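## Task

Take the burgundy sock with the argyle pattern from the tray and fasten it with an unoccupied peg on the sock dryer so it dangles downward. Dropping the sock and grabbing it again is allowed. When finished, the dryer must still hang from its rail, every sock that was already clipped must remain clipped, and the robot must have released everything and backed away; a result held in place only by the robot does not count.

## Robot and tools

Robot: two arms, left_arm and right_arm, each with six revolute joints and a parallel gripper. The names are labels only; they do not match left or right in any picture.

World frame: one shared frame with its origin on the table surface midway between the arms. +x runs outward over the table, +z points up, and left_arm sits on the +y side. Gripper frame: fingers extend along the gripper's +z, and they open and close along its y. The reported hand point lies between the finger pads, under 1 cm behind the tips.

Tool execute_actions, argument actions: a list of actions carried out in sequence. Each action is a list of 1 to 15 rows; each row is one control step of 1/30 s, and if fewer than 15 rows are given the last row is repeated until 15 steps (0.5 s) have passed. Every row is a single flat list of 14 numbers covering both arms, even when only one moves: first left_arm's 6 joints then its opening, then right_arm's 6 joints then its opening. Within each arm the joint order is strictly: wrist roll, elbow, wrist pitch, wrist yaw, waist, shoulder. Use only this order. Joint values are absolute target angles in radians (not offsets), written the way Joint positions reports them. Nominal ranges: waist -2.618 to 3.054, shoulder 0.000 to 3.142, elbow 0.000 to 3.142, wrist pitch -1.571 to 1.571, wrist yaw -1.571 to 1.571, wrist roll -2.094 to 2.094. True limits may differ by up to 0.036 rad either way. A call is rejected if a target exceeds a stated limit by over 0.036 rad and lies beyond the joint's last reported angle; a target past the true limit is clipped there, and the result then prints "joint sent to its limit" (no such message does not prove there is room left). Opening is an absolute value from -1 (closed) to +1 (fully open). Sending an empty list performs nothing and just returns the current state and images.

Motion behaviour: joints move at limited speed. On every step each joint's target is held within a lead of its measured angle: 0.202 rad waist, 0.258 shoulder, 0.238 elbow, 0.573 wrist pitch, 0.522 wrist yaw and wrist roll. If targets would shift a gripper over 70 mm from where it is, all that arm's targets are pulled back proportionally. So long moves need several actions, and a move left unfinished may stall: send the remainder again. Friction can leave a joint about 0.031 rad short, and changes smaller than that may have no effect. To keep a joint still, resend the value shown for it under Joint targets.

Gripping: grip_measured reports finger opening on the same -1..1 scale you command; away from the ends, the fingers go to the value you write. To hold something, keep commanding roughly 0.02 under grip_measured for a firm grip, or a smaller margin for a gentler one. Each gripper may read off by about 1 mm, constantly within a scene. Pads push with up to about 20 N each; slamming shut can push harder and may even spring the fingers open.

Result lines: the state line `left_arm: …` | `right_arm: …` gives each hand's end_effector_position (metres, world frame) and end_effector_quat_wxyz; these can be somewhat wrong, more so when the arm is stretched far. Joint positions and Joint velocities give, per arm, the six joints in the order above (rad, rad/s) and then the finger pad gap (m, m/s; 0.087 m means fully open). Joint targets shows what the joints are currently being driven toward, which may drift without new commands. "joint command not followed" means a clearance check altered or blocked some joint targets on some steps; the rest of the row still ran. MOTOR HOT appears from 75 °C; OVER-TEMPERATURE FAULT reports a stop: at 90 °C the affected arm freezes for 10 s, and at 100 °C its motors and gripper go limp and it drops. Carrying loads, including while you are deliberating, warms motors, and some heat persists into the next scene. The simulation keeps running while you compose a reply, holding your last command.

Cameras (each 504x504 px): cam_high and cam_low are fixed; cam_left_wrist and cam_right_wrist ride on the hands, with poses derived from the reported joints. Calibration is supplied as pinhole+radial intrinsics K and distortion D plus T_world_to_cam (world to camera, metres, OpenCV convention); actual cameras may deviate by a couple of degrees and millimetres. Results list any camera whose numbers changed.

Tool zoom_image: camera (one of cam_high, cam_low, cam_left_wrist, cam_right_wrist) and region [x0, y0, x1, y1] in pixels of that camera's most recent image, origin top-left, no larger than 504 by 504. It returns an enlarged view.

Tool finished_scene: scene, the number of the scene you are currently in. It closes that scene after the robot has held the final command, reports whether the goal was met, and gives the next task if any. It is irreversible, so call it only once the sock hangs on its own and the robot has let go and withdrawn. Replying with no tool call ends all remaining work.

Avoid: knocking rigid items off the table (automatic failure), letting the arms collide or press on each other, pulling the dryer off its rail, unclipping socks already hanging, slams, drops and very hard pushes. Expect occasional brief tugs on held parts or nudges to loose objects.

Each tool is called after "Request:" as a command line: name --argument value for each argument, lists and objects as JSON in quotes; but a table of rows of numbers goes row by row, as --pt "numbers of a row", without its own name.

## Session

Request:
execute_actions --actions '[]'

Scene clock: 0.00 s.
left_arm: end_effector_position=(+0.3044, +0.3738, +0.1551) grip_measured=+1.000 end_effector_quat_wxyz=(+0.161, +0.815, -0.494, +0.258) | right_arm: end_effector_position=(+0.0628, +0.2071, +0.3326) grip_measured=+0.991 end_effector_quat_wxyz=(-0.199, +0.607, -0.558, -0.530)
Joint names: [wrist roll, elbow, wrist pitch, wrist yaw, waist, shoulder]
Joint positions: left_arm=[-1.318  1.249 -1.364  0.601  0.709  1.608  0.087] | right_arm=[ 0.049  2.015 -0.657 -0.707  1.27   1.85   0.087]
Joint velocities: left_arm=[ 0.007  0.007 -0.037 -0.007 -0.007 -0.002  0.   ] | right_arm=[-0.066 -0.002  0.037 -0.007  0.002  0.012  0.   ]
Joint targets: left_arm=[-1.318 1.249 -1.364 0.601 0.709 1.608] | right_arm=[0.049 2.015 -0.657 -0.707 1.270 1.850]
camera_calibration (this result's frames):
cam_left_wrist: T_world_to_cam=[[0.882589, 0.470003, 0.0115543, -0.444719], [0.031356, -0.0833673, 0.996025, -0.110164], [0.469098, -0.878719, -0.0883165, 0.340061], [0, 0, 0, 1]] pos_world=[0.236436, 0.498653, 0.144897]
cam_right_wrist: T_world_to_cam=[[0.899749, 0.292158, -0.324183, -0.0109198], [0.193722, -0.933029, -0.303197, 0.30806], [-0.391053, 0.21, -0.89609, 0.418926], [0, 0, 0, 1]] pos_world=[0.113969, 0.202645, 0.465258]

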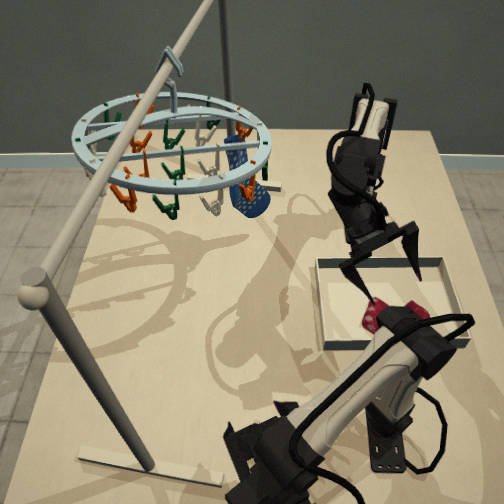

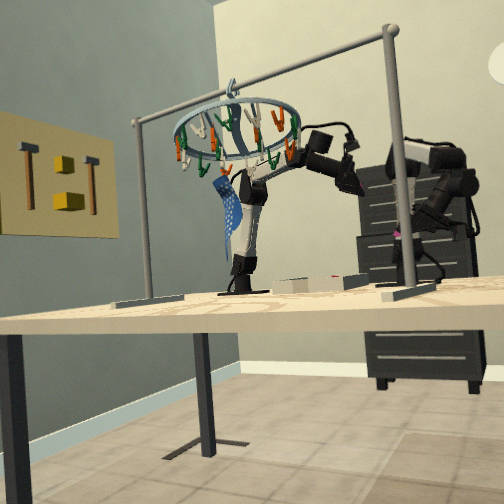

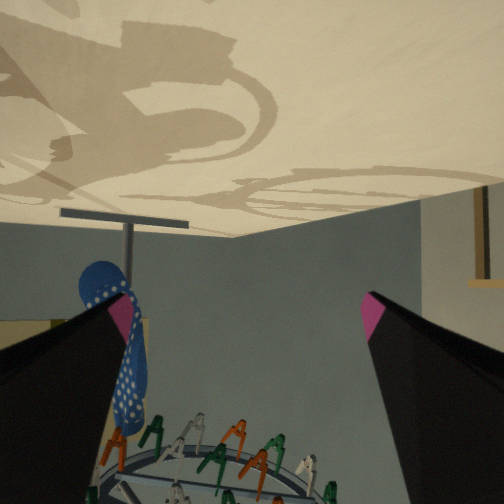

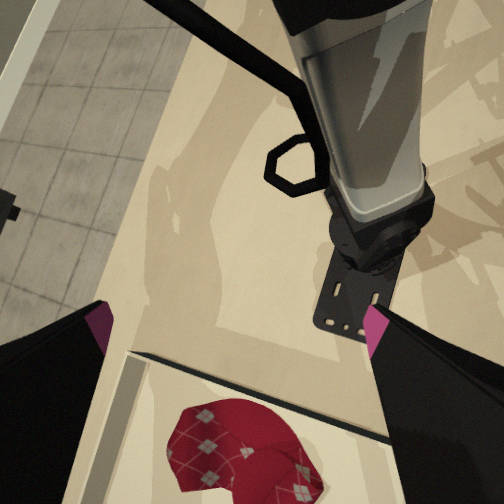

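Request:
zoom_image --camera "cam_high" --region '[60, 40, 300, 240]'

Request:
zoom_image --camera "cam_low" --region '[150, 60, 330, 270]'

Region (60, 40, 300, 240) of cam_high's 504x504 image, scaled by 2.100, with more detail than that image has.

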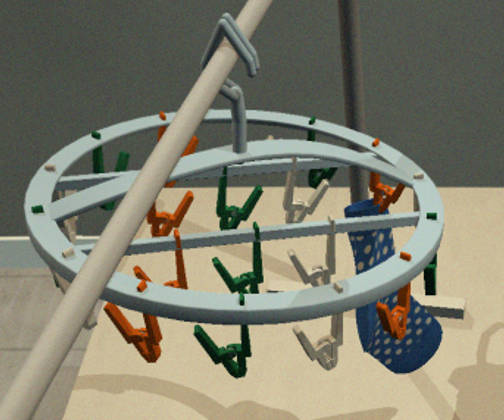

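Region (150, 60, 330, 270) of cam_low's 504x504 image, scaled by 2.400, with more detail than that image has; it fills the left 432 columns of this view, and the rest is white.

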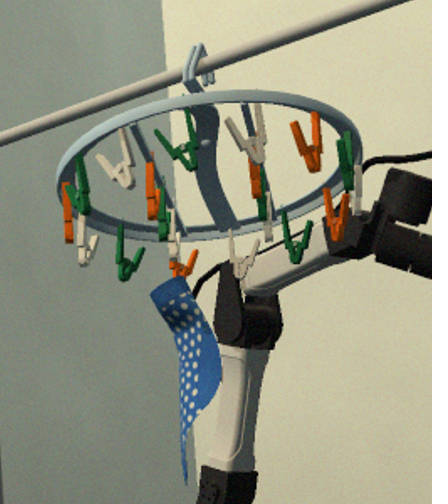

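Request:
execute_actions --actions '[[[-1.0,1.1,-1.3,0.4,0.5,1.35,1,0.03,1.8,-0.5,-0.5,1.35,1.6,1]],[[-0.7,0.95,-1.25,0.2,0.25,1.1,1,0.0,1.6,-0.35,-0.1,1.45,1.4,1]],[[-0.4,0.9,-1.2,0.0,-0.1,1.0,1,0.0,1.53,-0.2,0.4,1.5,1.34,1]],[[-0.2,0.9,-1.2,0.0,-0.45,1.0,1,0.0,1.53,-0.17,0.9,1.5,1.34,1]],[[0,0.9,-1.2,0.0,-0.8,1.0,1,0.0,1.53,-0.17,1.3,1.51,1.34,1]],[[0,0.9,-1.2,0.0,-1.15,1.0,1,0.0,1.53,-0.17,1.51,1.51,1.34,1]],[[0,0.9,-1.2,0.0,-1.4,1.0,1,0.0,1.53,-0.17,1.51,1.51,1.34,1]],[[0,0.9,-1.2,0.0,-1.4,1.0,1,0.0,1.53,-0.17,1.51,1.51,1.34,1]]]'

Scene clock: 10.87 s.
left_arm: end_effector_position=(+0.0592, +0.1682, +0.1228) grip_measured=+1.000 end_effector_quat_wxyz=(+0.104, +0.640, +0.755, -0.091) | right_arm: end_effector_position=(+0.2218, -0.0283, +0.4417) grip_measured=+0.991 end_effector_quat_wxyz=(+0.708, +0.016, +0.706, +0.015)
Joint names: [wrist roll, elbow, wrist pitch, wrist yaw, waist, shoulder]
Joint positions: left_arm=[-0.005  0.918 -1.2    0.002 -1.39   1.011  0.087] | right_arm=[ 0.01   1.556 -0.174  1.504  1.504  1.347  0.087]
Joint velocities: left_arm=[-0.051  0.007  0.037  0.037 -0.017  0.012  0.   ] | right_arm=[-0.022 -0.017 -0.051  0.051 -0.007  0.002 -0.001]
Joint targets: left_arm=[0.000 0.900 -1.200 0.000 -1.400 1.000] | right_arm=[0.000 1.530 -0.170 1.510 1.510 1.340]
camera_calibration (this result's frames):
cam_left_wrist: T_world_to_cam=[[-0.987643, -0.154951, 0.0234648, 0.0830616], [-0.116174, 0.824375, 0.553995, -0.177088], [-0.105186, 0.544423, -0.832189, 0.157525], [0, 0, 0, 1]] pos_world=[0.0780316, 0.073097, 0.227247]
cam_right_wrist: T_world_to_cam=[[-0.0202603, -0.999519, -0.0234621, -0.0151142], [-0.748355, 0.0307223, -0.662586, 0.485697], [0.662989, 0.00413382, -0.748618, 0.323533], [0, 0, 0, 1]] pos_world=[0.148669, -0.0313662, 0.563665]

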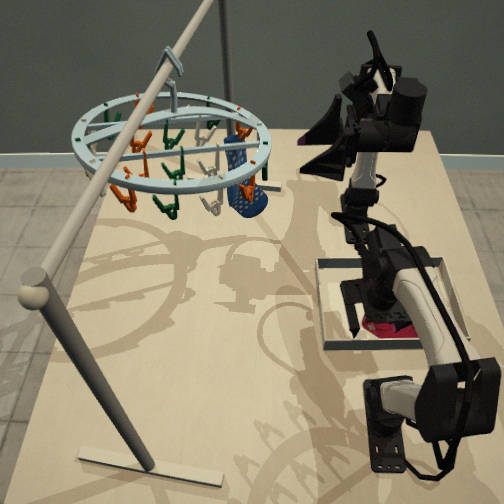

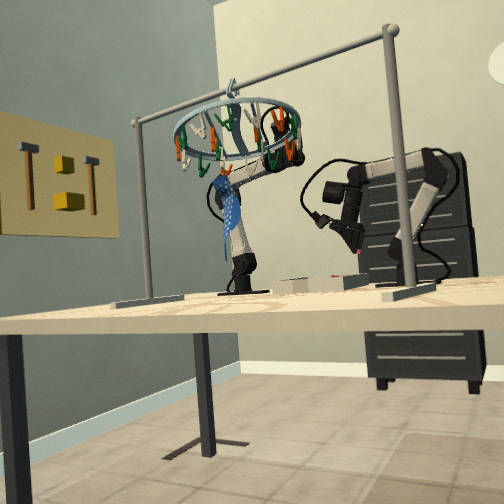

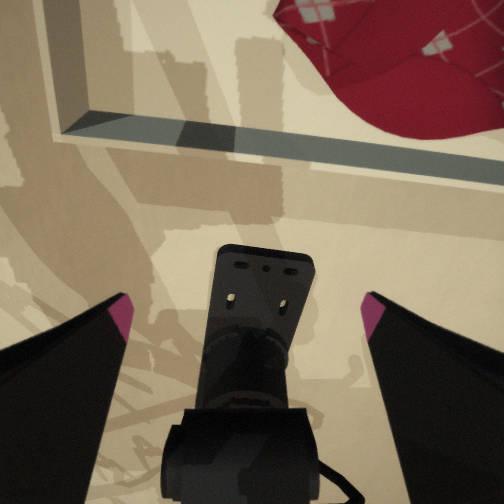

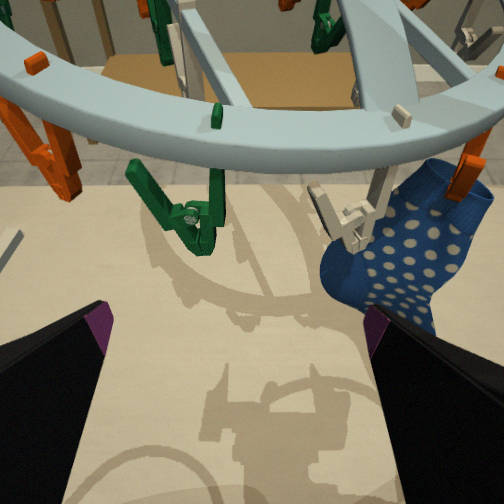

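Request:
execute_actions --actions '[[[0,0.9,-1.0,0.0,-1.52,1.0,1,-0.15,1.67,-0.15,1.54,1.47,1.5,1]],[[0,0.9,-0.8,0.0,-1.63,1.0,1,-0.3,1.80,-0.12,1.57,1.43,1.66,1]],[[0,0.9,-0.8,0.0,-1.63,1.0,1,-0.3,1.80,-0.12,1.57,1.43,1.66,1]]]'

Scene clock: 20.60 s.
left_arm: end_effector_position=(+0.0172, +0.0759, +0.1489) grip_measured=+1.000 end_effector_quat_wxyz=(+0.219, +0.691, +0.647, -0.236) | right_arm: end_effector_position=(+0.2493, +0.0235, +0.4261) grip_measured=+0.991 end_effector_quat_wxyz=(+0.692, -0.055, +0.705, -0.147)
Joint names: [wrist roll, elbow, wrist pitch, wrist yaw, waist, shoulder]
Joint positions: left_arm=[-0.005  0.909 -0.814 -0.001 -1.62   1.011  0.087] | right_arm=[-0.288  1.783 -0.122  1.564  1.435  1.66   0.087]
Joint velocities: left_arm=[ 0.022 -0.007 -0.022 -0.007 -0.012 -0.012  0.   ] | right_arm=[ 0.022  0.007 -0.051 -0.022 -0.007  0.002 -0.   ]
Joint targets: left_arm=[0.000 0.900 -0.800 -0.000 -1.630 1.000] | right_arm=[-0.300 1.800 -0.120 1.570 1.430 1.660]
camera_calibration (this result's frames):
cam_left_wrist: T_world_to_cam=[[-0.996589, 0.0806087, 0.0176805, 0.00984516], [0.0825235, 0.974707, 0.207691, -0.0836322], [-0.000491681, 0.208441, -0.978035, 0.270519], [0, 0, 0, 1]] pos_world=[0.0168462, 0.024336, 0.281772]
cam_right_wrist: T_world_to_cam=[[-0.143226, -0.9419, 0.303827, -0.073357], [-0.768058, -0.0878232, -0.63433, 0.48994], [0.624158, -0.324209, -0.710855, 0.294711], [0, 0, 0, 1]] pos_world=[0.181849, 0.0694811, 0.542568]

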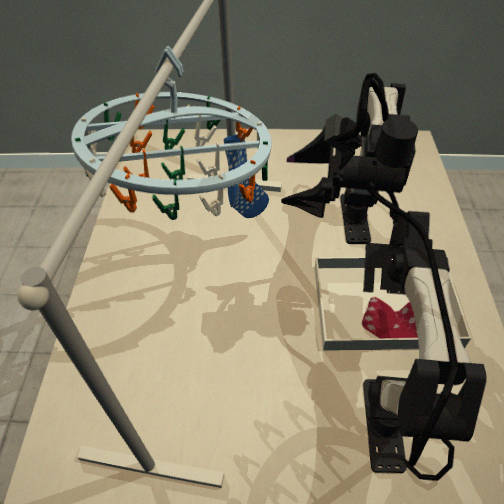

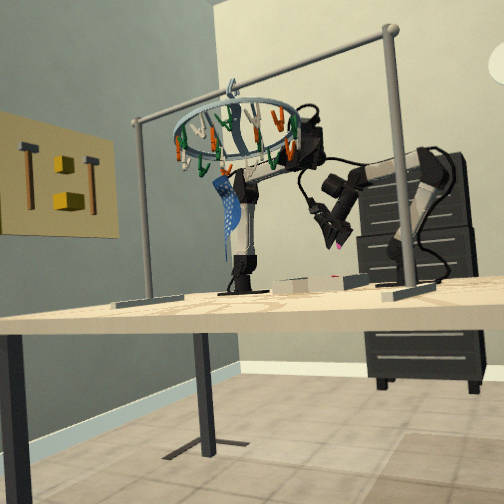

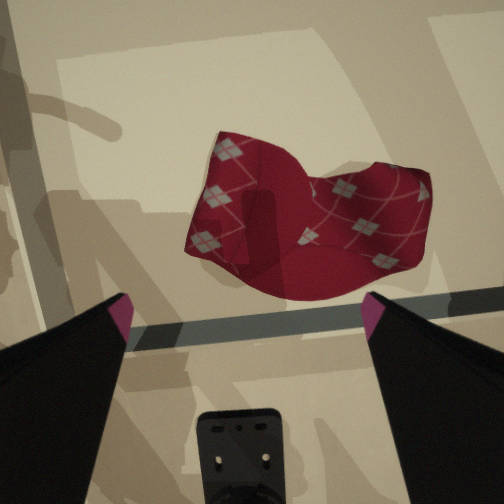

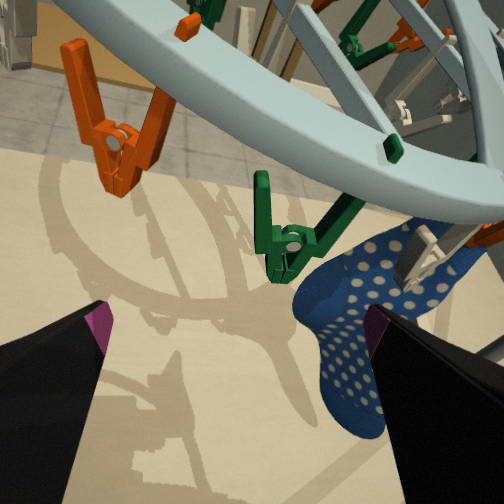

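Request:
zoom_image --camera "cam_left_wrist" --region '[160, 100, 460, 320]'

Region (160, 100, 460, 320) of cam_left_wrist's 504x504 image, scaled by 1.680, with more detail than that image has; it fills the top 370 rows of this view, and the rest is white.

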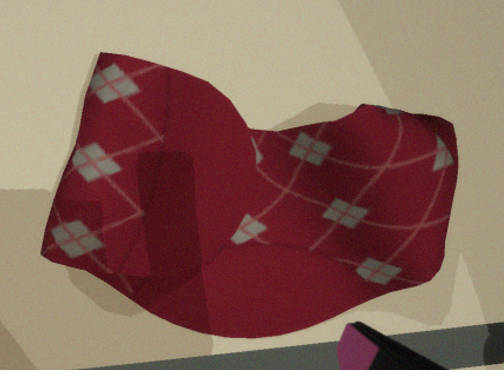

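Request:
execute_actions --actions '[[[-0.25,1.0,-0.82,-0.09,-1.64,1.25,1,-0.3,1.55,-0.12,1.57,1.43,1.4,1]],[[-0.52,1.10,-0.84,-0.18,-1.65,1.52,1,-0.3,1.35,-0.12,1.57,1.43,1.2,1]],[[-0.52,1.10,-0.84,-0.18,-1.65,1.52,1,-0.3,1.35,-0.12,1.57,1.43,1.2,1]]]'

Scene clock: 35.33 s.
left_arm: end_effector_position=(+0.0187, +0.0300, +0.0749) grip_measured=+1.000 end_effector_quat_wxyz=(+0.142, +0.525, +0.835, -0.087) | right_arm: end_effector_position=(+0.2323, -0.0999, +0.4265) grip_measured=+0.991 end_effector_quat_wxyz=(+0.695, -0.031, +0.706, -0.128)
Joint names: [wrist roll, elbow, wrist pitch, wrist yaw, waist, shoulder]
Joint positions: left_arm=[-0.512  1.089 -0.835 -0.173 -1.638  1.537  0.087] | right_arm=[-0.291  1.377 -0.116  1.57   1.434  1.196  0.087]
Joint velocities: left_arm=[-0.125 -0.002 -0.007 -0.022  0.007 -0.002  0.   ] | right_arm=[ 0.022 -0.012 -0.007 -0.007  0.007  0.017 -0.001]
Joint targets: left_arm=[-0.520 1.100 -0.840 -0.180 -1.650 1.520] | right_arm=[-0.300 1.350 -0.120 1.570 1.430 1.200]
camera_calibration (this result's frames):
cam_left_wrist: T_world_to_cam=[[-0.904753, -0.425669, 0.0151193, 0.0300337], [-0.360343, 0.783864, 0.505679, -0.0319611], [-0.227103, 0.452066, -0.862589, 0.196011], [0, 0, 0, 1]] pos_world=[0.0601709, -0.0507725, 0.184785]
cam_right_wrist: T_world_to_cam=[[-0.151301, -0.957699, 0.244787, -0.166664], [-0.76315, -0.0442205, -0.644706, 0.473911], [0.628259, -0.284354, -0.724178, 0.274293], [0, 0, 0, 1]] pos_world=[0.164122, -0.0606608, 0.544967]

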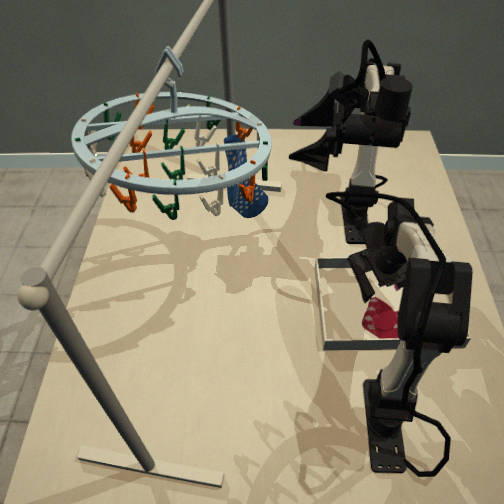

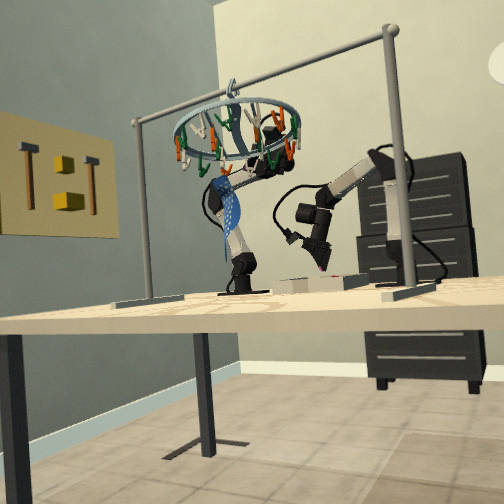

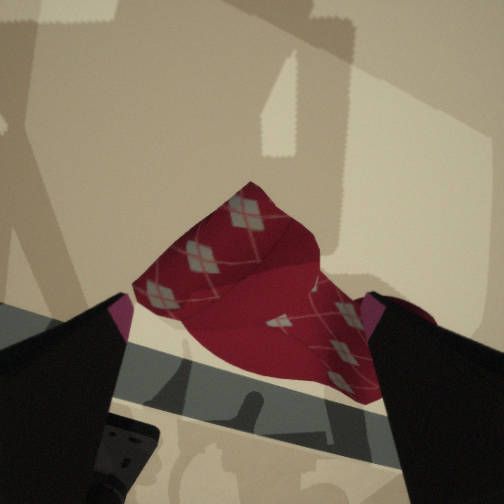

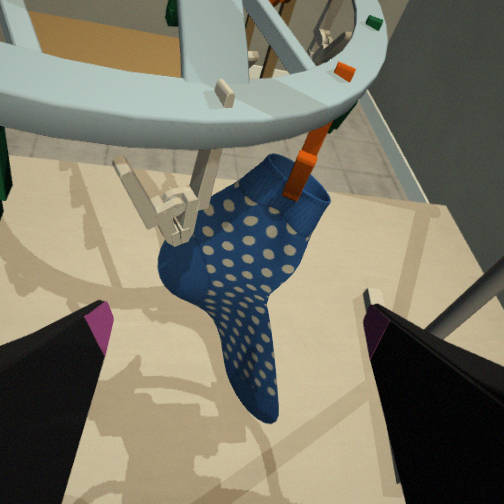

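Request:
execute_actions --actions '[[[-0.52,1.0,-0.72,-0.18,-1.65,1.55,1,-0.3,1.35,-0.12,1.57,1.43,1.2,1]],[[-0.52,0.93,-0.62,-0.18,-1.65,1.57,1,-0.3,1.35,-0.12,1.57,1.43,1.2,1],[-0.52,0.92,-0.605,-0.18,-1.65,1.573,1,-0.3,1.35,-0.12,1.57,1.43,1.2,1],[-0.52,0.91,-0.59,-0.18,-1.65,1.576,1,-0.3,1.35,-0.12,1.57,1.43,1.2,1],[-0.52,0.90,-0.58,-0.18,-1.65,1.578,1,-0.3,1.35,-0.12,1.57,1.43,1.2,1],[-0.52,0.89,-0.565,-0.18,-1.65,1.58,1,-0.3,1.35,-0.12,1.57,1.43,1.2,1]]]'

Scene clock: 37.30 s.
left_arm: end_effector_position=(+0.0193, +0.0326, +0.0211) grip_measured=+1.000 end_effector_quat_wxyz=(+0.147, +0.523, +0.834, -0.095) | right_arm: end_effector_position=(+0.2323, -0.0999, +0.4265) grip_measured=+0.991 end_effector_quat_wxyz=(+0.695, -0.031, +0.706, -0.128)
Joint names: [wrist roll, elbow, wrist pitch, wrist yaw, waist, shoulder]
Joint positions: left_arm=[-0.512  0.9   -0.586 -0.175 -1.638  1.577  0.087] | right_arm=[-0.291  1.377 -0.116  1.57   1.434  1.196  0.087]
Joint velocities: left_arm=[-0.022 -0.012  0.081 -0.095 -0.002  0.007  0.   ] | right_arm=[-0.037  0.007 -0.095  0.022  0.017  0.002 -0.   ]
Joint targets: left_arm=[-0.520 0.890 -0.565 -0.180 -1.650 1.580] | right_arm=[-0.300 1.350 -0.120 1.570 1.430 1.200]
camera_calibration (this result's frames):
cam_left_wrist: T_world_to_cam=[[-0.90436, -0.426113, 0.0236755, 0.0322844], [-0.361041, 0.793477, 0.489943, -0.00656831], [-0.227557, 0.434537, -0.871433, 0.149325], [0, 0, 0, 1]] pos_world=[0.0608054, -0.0459188, 0.132581]
cam_right_wrist: T_world_to_cam=[[-0.151301, -0.957699, 0.244787, -0.166664], [-0.76315, -0.0442205, -0.644706, 0.473911], [0.628259, -0.284354, -0.724178, 0.274293], [0, 0, 0, 1]] pos_world=[0.164122, -0.0606608, 0.544967]

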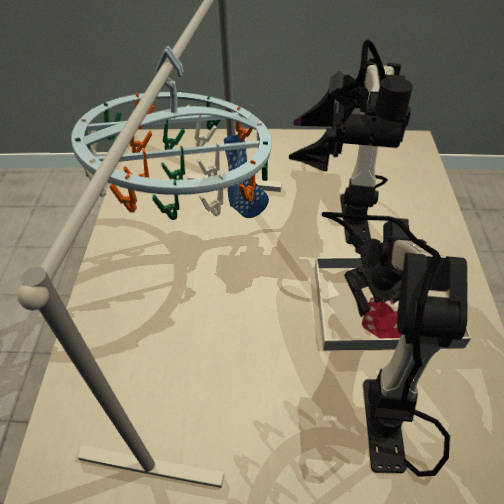

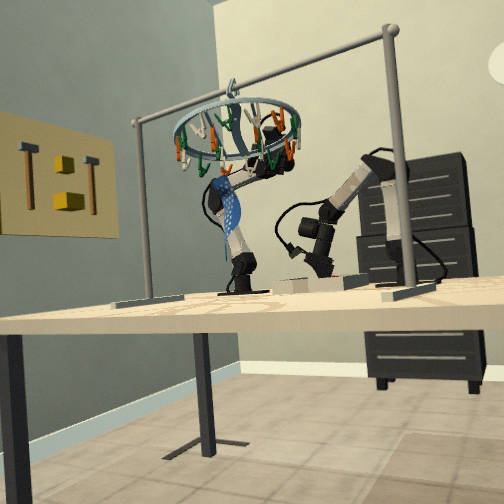

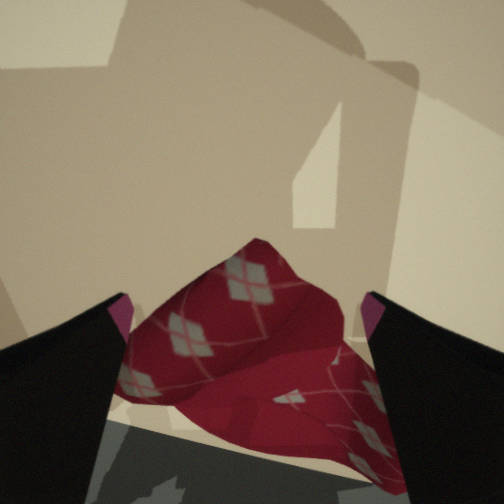

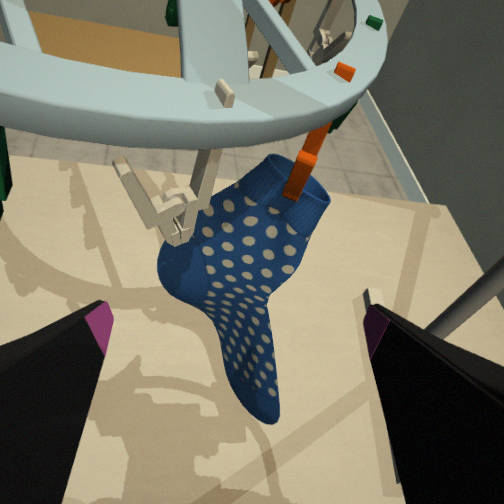

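Lower slightly and close slowly.

Request:
execute_actions --actions '[[[-0.52,0.89,-0.565,-0.18,-1.65,1.6,0.9,-0.3,1.35,-0.12,1.57,1.43,1.2,1],[-0.52,0.89,-0.565,-0.18,-1.65,1.6,0.8,-0.3,1.35,-0.12,1.57,1.43,1.2,1],[-0.52,0.89,-0.565,-0.18,-1.65,1.6,0.7,-0.3,1.35,-0.12,1.57,1.43,1.2,1],[-0.52,0.89,-0.565,-0.18,-1.65,1.6,0.6,-0.3,1.35,-0.12,1.57,1.43,1.2,1],[-0.52,0.89,-0.565,-0.18,-1.65,1.6,0.5,-0.3,1.35,-0.12,1.57,1.43,1.2,1],[-0.52,0.89,-0.565,-0.18,-1.65,1.6,0.4,-0.3,1.35,-0.12,1.57,1.43,1.2,1],[-0.52,0.89,-0.565,-0.18,-1.65,1.6,0.3,-0.3,1.35,-0.12,1.57,1.43,1.2,1],[-0.52,0.89,-0.565,-0.18,-1.65,1.6,0.2,-0.3,1.35,-0.12,1.57,1.43,1.2,1],[-0.52,0.89,-0.565,-0.18,-1.65,1.6,0.1,-0.3,1.35,-0.12,1.57,1.43,1.2,1],[-0.52,0.89,-0.565,-0.18,-1.65,1.6,0.0,-0.3,1.35,-0.12,1.57,1.43,1.2,1],[-0.52,0.89,-0.565,-0.18,-1.65,1.6,-0.1,-0.3,1.35,-0.12,1.57,1.43,1.2,1],[-0.52,0.89,-0.565,-0.18,-1.65,1.6,-0.2,-0.3,1.35,-0.12,1.57,1.43,1.2,1],[-0.52,0.89,-0.565,-0.18,-1.65,1.6,-0.3,-0.3,1.35,-0.12,1.57,1.43,1.2,1],[-0.52,0.89,-0.565,-0.18,-1.65,1.6,-0.4,-0.3,1.35,-0.12,1.57,1.43,1.2,1],[-0.52,0.89,-0.565,-0.18,-1.65,1.6,-0.5,-0.3,1.35,-0.12,1.57,1.43,1.2,1]],[[-0.52,0.89,-0.565,-0.18,-1.65,1.6,-0.55,-0.3,1.35,-0.12,1.57,1.43,1.2,1],[-0.52,0.89,-0.565,-0.18,-1.65,1.6,-0.6,-0.3,1.35,-0.12,1.57,1.43,1.2,1],[-0.52,0.89,-0.565,-0.18,-1.65,1.6,-0.65,-0.3,1.35,-0.12,1.57,1.43,1.2,1],[-0.52,0.89,-0.565,-0.18,-1.65,1.6,-0.7,-0.3,1.35,-0.12,1.57,1.43,1.2,1],[-0.52,0.89,-0.565,-0.18,-1.65,1.6,-0.75,-0.3,1.35,-0.12,1.57,1.43,1.2,1],[-0.52,0.89,-0.565,-0.18,-1.65,1.6,-0.8,-0.3,1.35,-0.12,1.57,1.43,1.2,1],[-0.52,0.89,-0.565,-0.18,-1.65,1.6,-0.85,-0.3,1.35,-0.12,1.57,1.43,1.2,1]]]'

Scene clock: 40.80 s.
left_arm: end_effector_position=(+0.0201, +0.0292, +0.0186) grip_measured=-0.848 end_effector_quat_wxyz=(+0.151, +0.522, +0.834, -0.096) | right_arm: end_effector_position=(+0.2323, -0.0999, +0.4265) grip_measured=+0.991 end_effector_quat_wxyz=(+0.695, -0.031, +0.706, -0.128)
Joint names: [wrist roll, elbow, wrist pitch, wrist yaw, waist, shoulder]
Joint positions: left_arm=[-0.513  0.9   -0.568 -0.181 -1.638  1.589  0.007] | right_arm=[-0.291  1.377 -0.116  1.57   1.434  1.196  0.087]
Joint velocities: left_arm=[ 0.007 -0.012  0.022  0.007 -0.012 -0.002 -0.   ] | right_arm=[-0.022  0.002  0.051 -0.037 -0.007 -0.002 -0.001]
Joint targets: left_arm=[-0.520 0.890 -0.565 -0.180 -1.650 1.600] | right_arm=[-0.300 1.350 -0.120 1.570 1.430 1.200]
camera_calibration (this result's frames):
cam_left_wrist: T_world_to_cam=[[-0.903329, -0.428408, 0.0215088, 0.0317174], [-0.365814, 0.795589, 0.482926, -0.00217067], [-0.224002, 0.428373, -0.875397, 0.148985], [0, 0, 0, 1]] pos_world=[0.0612302, -0.0485064, 0.130787]
cam_right_wrist: T_world_to_cam=[[-0.151301, -0.957699, 0.244787, -0.166664], [-0.76315, -0.0442205, -0.644706, 0.473911], [0.628259, -0.284354, -0.724178, 0.274293], [0, 0, 0, 1]] pos_world=[0.164122, -0.0606608, 0.544967]

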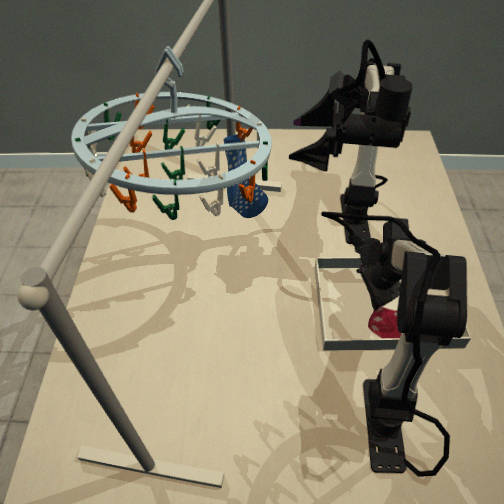

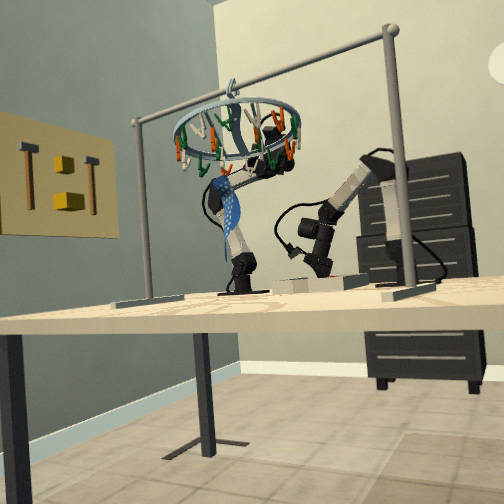

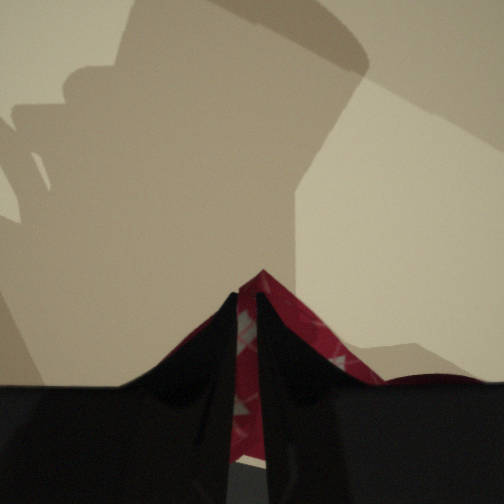

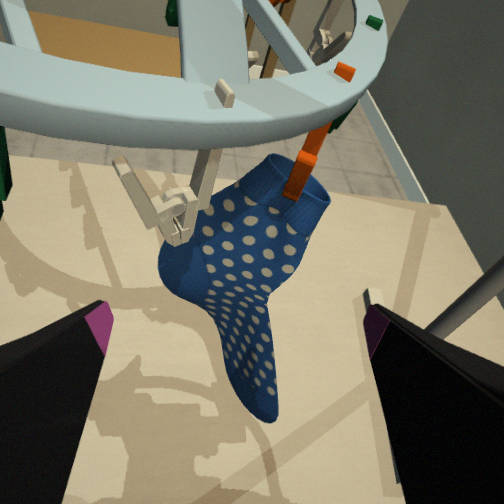

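Request:
execute_actions --actions '[[[-0.52,0.89,-0.565,-0.18,-1.65,1.6,-0.88,-0.3,1.35,-0.12,1.57,1.43,1.2,1],[-0.52,0.89,-0.565,-0.18,-1.65,1.6,-0.91,-0.3,1.35,-0.12,1.57,1.43,1.2,1],[-0.52,0.89,-0.565,-0.18,-1.65,1.6,-0.94,-0.3,1.35,-0.12,1.57,1.43,1.2,1],[-0.52,0.89,-0.565,-0.18,-1.65,1.6,-0.96,-0.3,1.35,-0.12,1.57,1.43,1.2,1]],[[-0.52,1.0,-0.7,-0.18,-1.65,1.55,-0.96,-0.3,1.35,-0.12,1.57,1.43,1.2,1]],[[-0.52,1.10,-0.84,-0.18,-1.65,1.5,-0.96,-0.3,1.35,-0.12,1.57,1.43,1.2,1]]]'

Scene clock: 43.20 s.
left_arm: end_effector_position=(+0.0200, +0.0271, +0.0844) grip_measured=-0.896 end_effector_quat_wxyz=(+0.155, +0.520, +0.834, -0.102) | right_arm: end_effector_position=(+0.2323, -0.0999, +0.4265) grip_measured=+0.991 end_effector_quat_wxyz=(+0.695, -0.031, +0.706, -0.128)
Joint names: [wrist roll, elbow, wrist pitch, wrist yaw, waist, shoulder]
Joint positions: left_arm=[-0.513  1.088 -0.828 -0.182 -1.638  1.503  0.005] | right_arm=[-0.291  1.377 -0.116  1.57   1.434  1.196  0.087]
Joint velocities: left_arm=[-0.022 -0.002  0.037 -0.037 -0.012 -0.012  0.001] | right_arm=[ 0.007 -0.007 -0.051  0.022 -0.007 -0.002 -0.   ]
Joint targets: left_arm=[-0.520 1.100 -0.840 -0.180 -1.650 1.500] | right_arm=[-0.300 1.350 -0.120 1.570 1.430 1.200]
camera_calibration (this result's frames):
cam_left_wrist: T_world_to_cam=[[-0.903212, -0.428265, 0.0282274, 0.0287657], [-0.365738, 0.802423, 0.471543, -0.0314625], [-0.224596, 0.415579, -0.881391, 0.208298], [0, 0, 0, 1]] pos_world=[0.0612572, -0.0489986, 0.197616]
cam_right_wrist: T_world_to_cam=[[-0.151301, -0.957699, 0.244787, -0.166664], [-0.76315, -0.0442205, -0.644706, 0.473911], [0.628259, -0.284354, -0.724178, 0.274293], [0, 0, 0, 1]] pos_world=[0.164122, -0.0606608, 0.544967]

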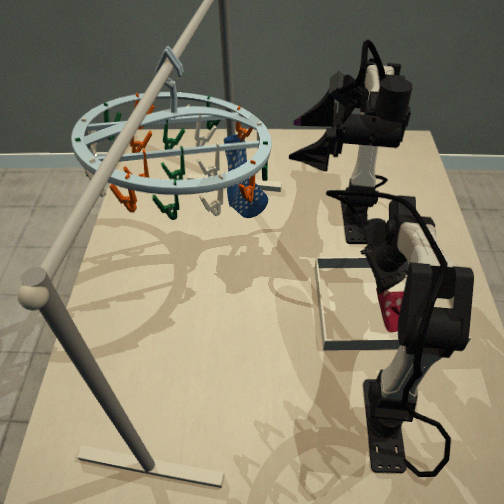

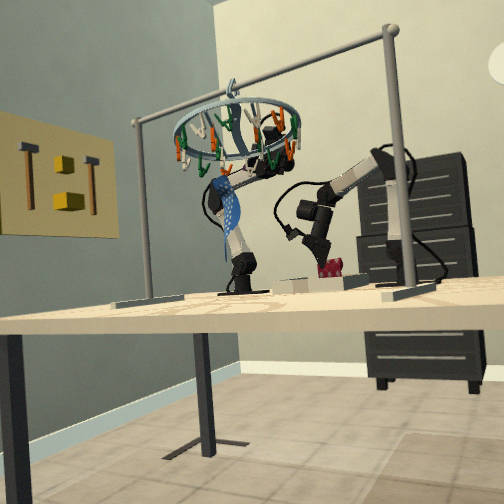

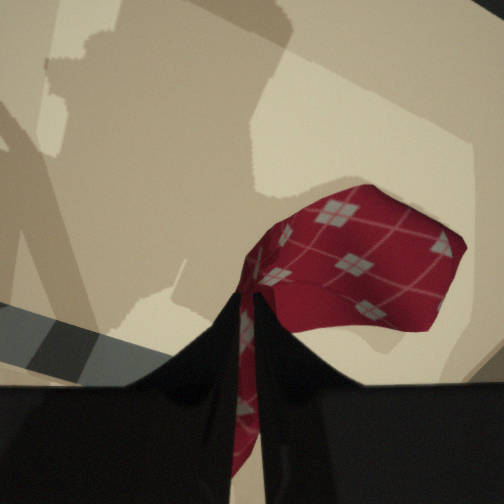

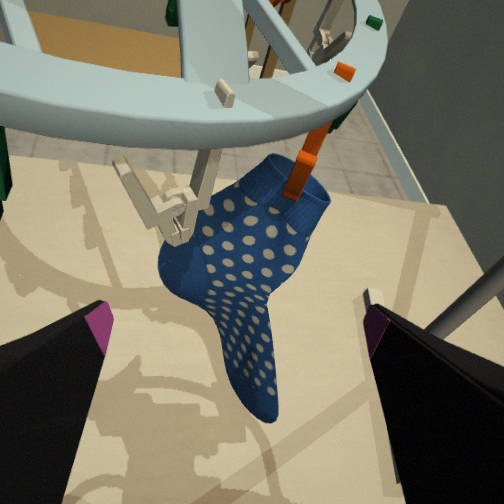

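Request:
execute_actions --actions '[[[-0.52,1.10,-0.82,-0.18,-1.65,1.32,-0.96,-0.3,1.35,-0.12,1.57,1.43,1.2,1]],[[-0.52,1.10,-0.78,-0.18,-1.65,1.13,-0.96,-0.3,1.35,-0.12,1.57,1.43,1.2,1]],[[-0.52,1.10,-0.73,-0.18,-1.65,0.94,-0.96,-0.3,1.35,-0.12,1.57,1.43,1.2,1]],[[-0.52,1.10,-0.73,-0.18,-1.65,0.94,-0.96,-0.3,1.35,-0.12,1.57,1.43,1.2,1]]]'

Scene clock: 47.20 s.
left_arm: end_effector_position=(+0.0206, +0.0403, +0.2575) grip_measured=-0.896 end_effector_quat_wxyz=(+0.290, +0.439, +0.759, -0.384) | right_arm: end_effector_position=(+0.2323, -0.0999, +0.4265) grip_measured=+0.991 end_effector_quat_wxyz=(+0.695, -0.031, +0.706, -0.128)
Joint names: [wrist roll, elbow, wrist pitch, wrist yaw, waist, shoulder]
Joint positions: left_arm=[-0.513  1.094 -0.743 -0.178 -1.638  0.929  0.005] | right_arm=[-0.291  1.377 -0.116  1.57   1.434  1.196  0.087]
Joint velocities: left_arm=[ 0.037 -0.007 -0.007  0.022  0.007 -0.002  0.001] | right_arm=[-0.037 -0.002 -0.037 -0.037  0.007 -0.012 -0.001]
Joint targets: left_arm=[-0.520 1.100 -0.730 -0.180 -1.650 0.940] | right_arm=[-0.300 1.350 -0.120 1.570 1.430 1.200]
camera_calibration (this result's frames):
cam_left_wrist: T_world_to_cam=[[-0.892365, -0.300815, 0.336444, -0.0546401], [-0.35198, 0.930473, -0.101635, 0.0185951], [-0.282479, -0.209117, -0.936203, 0.395982], [0, 0, 0, 1]] pos_world=[0.0696428, 0.0490677, 0.390992]
cam_right_wrist: T_world_to_cam=[[-0.151301, -0.957699, 0.244787, -0.166664], [-0.76315, -0.0442205, -0.644706, 0.473911], [0.628259, -0.284354, -0.724178, 0.274293], [0, 0, 0, 1]] pos_world=[0.164122, -0.0606608, 0.544967]

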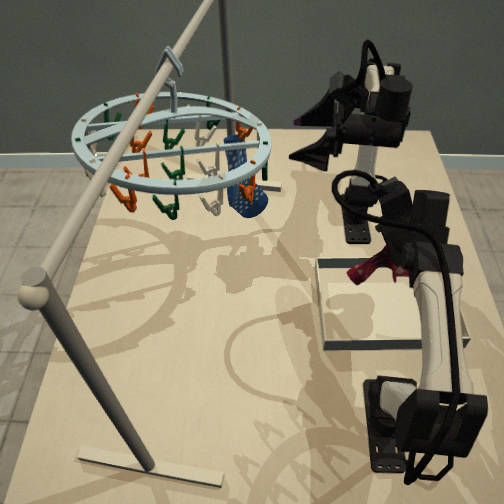

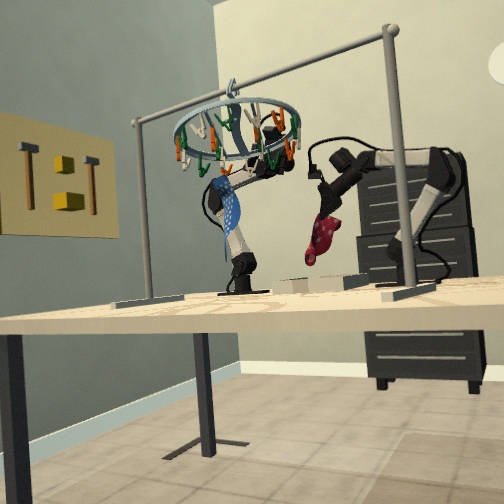

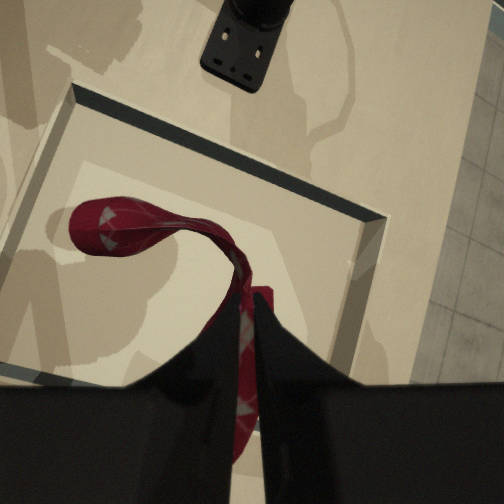

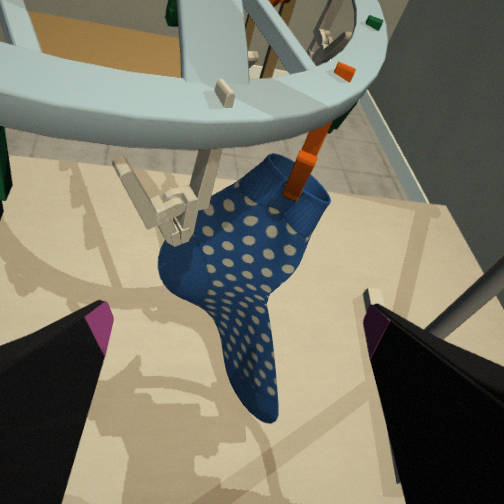

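Request:
zoom_image --camera "cam_low" --region '[260, 170, 400, 300]'

Request:
zoom_image --camera "cam_high" --region '[300, 200, 480, 360]'

Region (260, 170, 400, 300) of cam_low's 504x504 image, scaled by 3.600, with more detail than that image has; it fills the top 468 rows of this view, and the rest is white.

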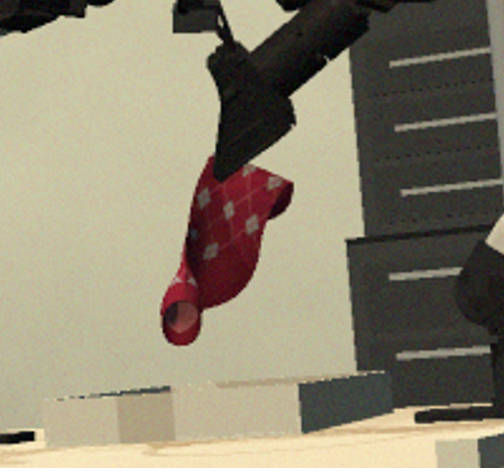

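Region (300, 200, 480, 360) of cam_high's 504x504 image, scaled by 2.800, with more detail than that image has.

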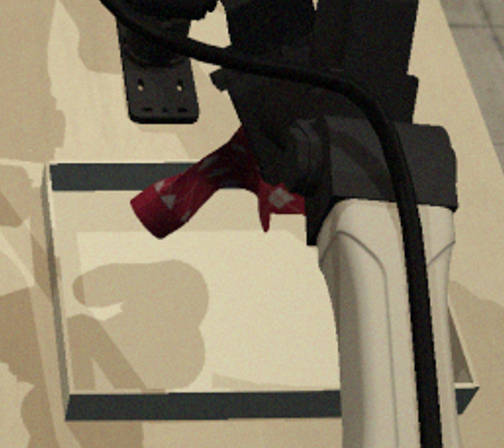

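Request:
execute_actions --actions '[[[-0.52,1.09,-0.78,-0.18,-1.65,1.12,-0.96,-0.3,1.35,-0.12,1.57,1.43,1.2,1]],[[-0.52,1.09,-0.81,-0.18,-1.68,1.28,-0.96,-0.3,1.35,-0.12,1.57,1.43,1.2,1]],[[-0.52,1.09,-0.83,-0.18,-1.76,1.42,-0.96,-0.3,1.35,-0.12,1.57,1.43,1.2,1]]]'

Scene clock: 53.43 s.
left_arm: end_effector_position=(-0.0154, +0.0271, +0.1072) grip_measured=-0.896 end_effector_quat_wxyz=(+0.164, +0.560, +0.798, -0.148) | right_arm: end_effector_position=(+0.2323, -0.0999, +0.4265) grip_measured=+0.991 end_effector_quat_wxyz=(+0.695, -0.031, +0.706, -0.128)
Joint names: [wrist roll, elbow, wrist pitch, wrist yaw, waist, shoulder]
Joint positions: left_arm=[-0.515  1.096 -0.827 -0.18  -1.754  1.431  0.005] | right_arm=[-0.291  1.377 -0.116  1.57   1.434  1.196  0.087]
Joint velocities: left_arm=[-0.007 -0.002 -0.037 -0.037 -0.017 -0.012  0.001] | right_arm=[ 0.022 -0.002  0.007 -0.037  0.022  0.017 -0.   ]
Joint targets: left_arm=[-0.520 1.090 -0.830 -0.180 -1.760 1.420] | right_arm=[-0.300 1.350 -0.120 1.570 1.430 1.200]
camera_calibration (this result's frames):
cam_left_wrist: T_world_to_cam=[[-0.945625, -0.31735, 0.0712905, -0.0121292], [-0.262663, 0.874345, 0.408081, -0.0488152], [-0.191837, 0.367166, -0.910158, 0.225308], [0, 0, 0, 1]] pos_world=[0.0189307, -0.0438931, 0.225851]
cam_right_wrist: T_world_to_cam=[[-0.151301, -0.957699, 0.244787, -0.166664], [-0.76315, -0.0442205, -0.644706, 0.473911], [0.628259, -0.284354, -0.724178, 0.274293], [0, 0, 0, 1]] pos_world=[0.164122, -0.0606608, 0.544967]

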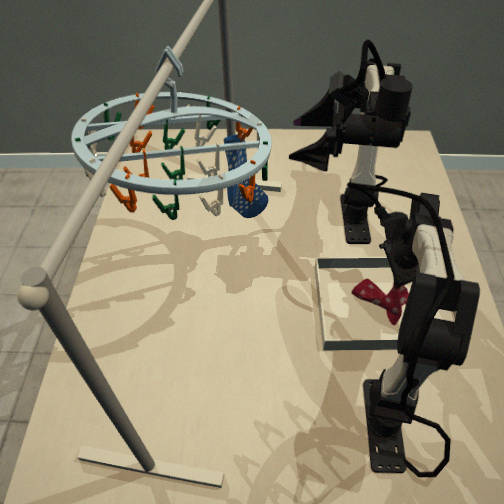

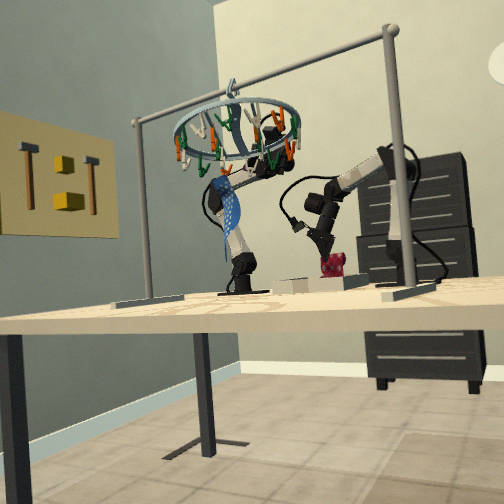

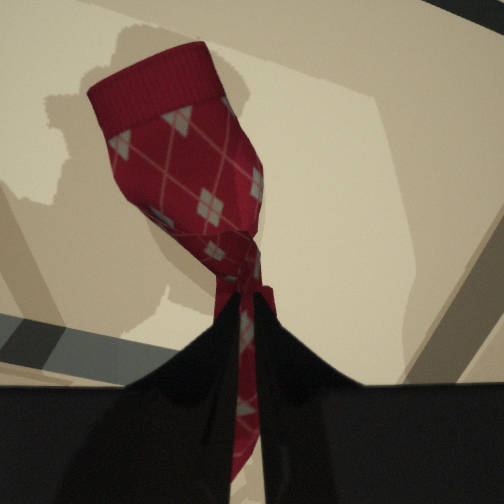

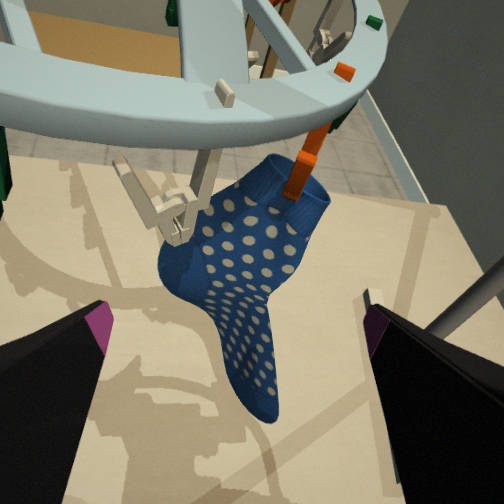

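Request:
execute_actions --actions '[[[-0.52,0.97,-0.76,-0.18,-1.86,1.43,-0.96,-0.3,1.35,-0.12,1.57,1.43,1.2,1]],[[-0.52,0.84,-0.675,-0.18,-1.96,1.43,-0.96,-0.3,1.35,-0.12,1.57,1.43,1.2,1]],[[-0.52,0.84,-0.675,-0.18,-1.96,1.43,-0.8,-0.3,1.35,-0.12,1.57,1.43,1.2,1],[-0.52,0.84,-0.675,-0.18,-1.96,1.43,-0.6,-0.3,1.35,-0.12,1.57,1.43,1.2,1],[-0.52,0.84,-0.675,-0.18,-1.96,1.43,-0.4,-0.3,1.35,-0.12,1.57,1.43,1.2,1],[-0.52,0.84,-0.675,-0.18,-1.96,1.43,-0.2,-0.3,1.35,-0.12,1.57,1.43,1.2,1],[-0.52,0.84,-0.675,-0.18,-1.96,1.43,0.0,-0.3,1.35,-0.12,1.57,1.43,1.2,1]],[[-0.52,1.0,-0.85,-0.18,-1.85,1.4,0.5,-0.3,1.35,-0.12,1.57,1.43,1.2,1]],[[-0.6,1.1,-0.95,-0.18,-1.75,1.38,1,-0.3,1.35,-0.12,1.57,1.43,1.2,1]]]'

Scene clock: 57.80 s.
left_arm: end_effector_position=(-0.0123, +0.0555, +0.1093) grip_measured=+1.000 end_effector_quat_wxyz=(+0.144, +0.537, +0.823, -0.118) | right_arm: end_effector_position=(+0.2323, -0.0999, +0.4265) grip_measured=+0.991 end_effector_quat_wxyz=(+0.695, -0.031, +0.706, -0.128)
Joint names: [wrist roll, elbow, wrist pitch, wrist yaw, waist, shoulder]
Joint positions: left_arm=[-0.589  1.086 -0.939 -0.18  -1.755  1.387  0.087] | right_arm=[-0.291  1.377 -0.116  1.57   1.434  1.196  0.087]
Joint velocities: left_arm=[-0.037  0.007 -0.051  0.007 -0.007 -0.002  0.   ] | right_arm=[ 0.051  0.002 -0.051  0.022  0.002 -0.002 -0.   ]
Joint targets: left_arm=[-0.600 1.100 -0.950 -0.180 -1.750 1.380] | right_arm=[-0.300 1.350 -0.120 1.570 1.430 1.200]
camera_calibration (this result's frames):
cam_left_wrist: T_world_to_cam=[[-0.920835, -0.385463, 0.0590015, 0.00501092], [-0.314758, 0.824031, 0.471063, -0.0783648], [-0.230197, 0.4152, -0.880124, 0.210992], [0, 0, 0, 1]] pos_world=[0.028518, -0.0210975, 0.222319]
cam_right_wrist: T_world_to_cam=[[-0.151301, -0.957699, 0.244787, -0.166664], [-0.76315, -0.0442205, -0.644706, 0.473911], [0.628259, -0.284354, -0.724178, 0.274293], [0, 0, 0, 1]] pos_world=[0.164122, -0.0606608, 0.544967]

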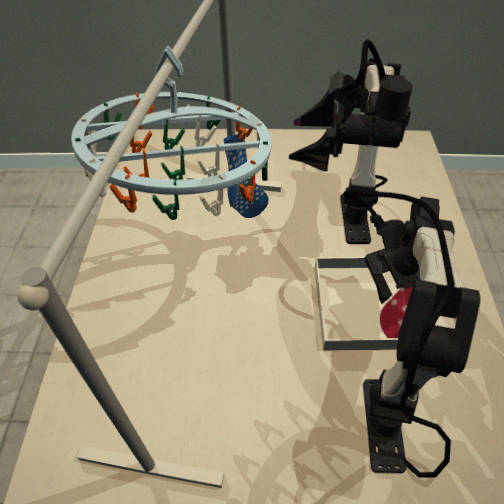

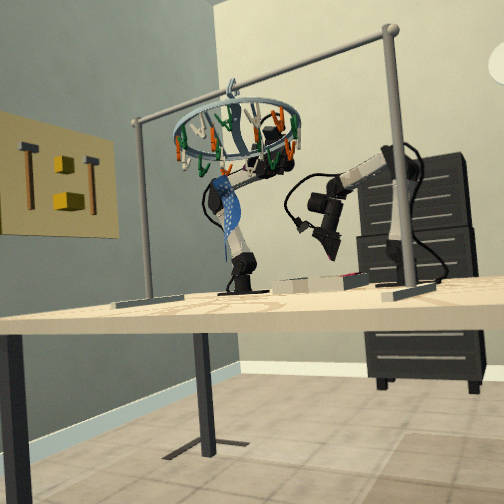

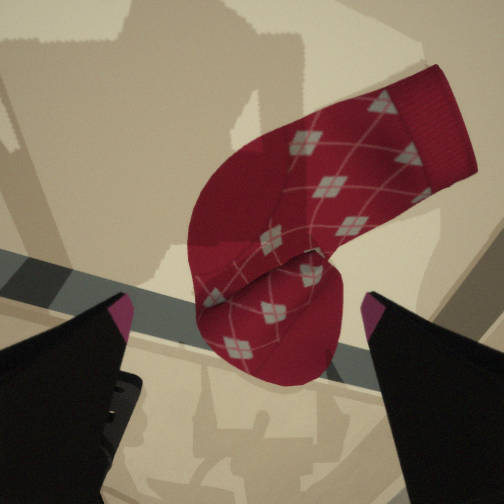

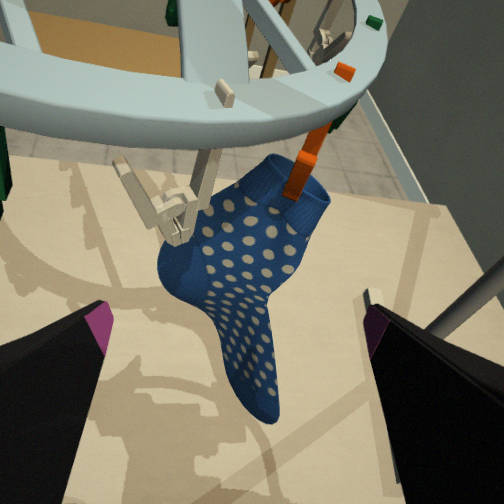

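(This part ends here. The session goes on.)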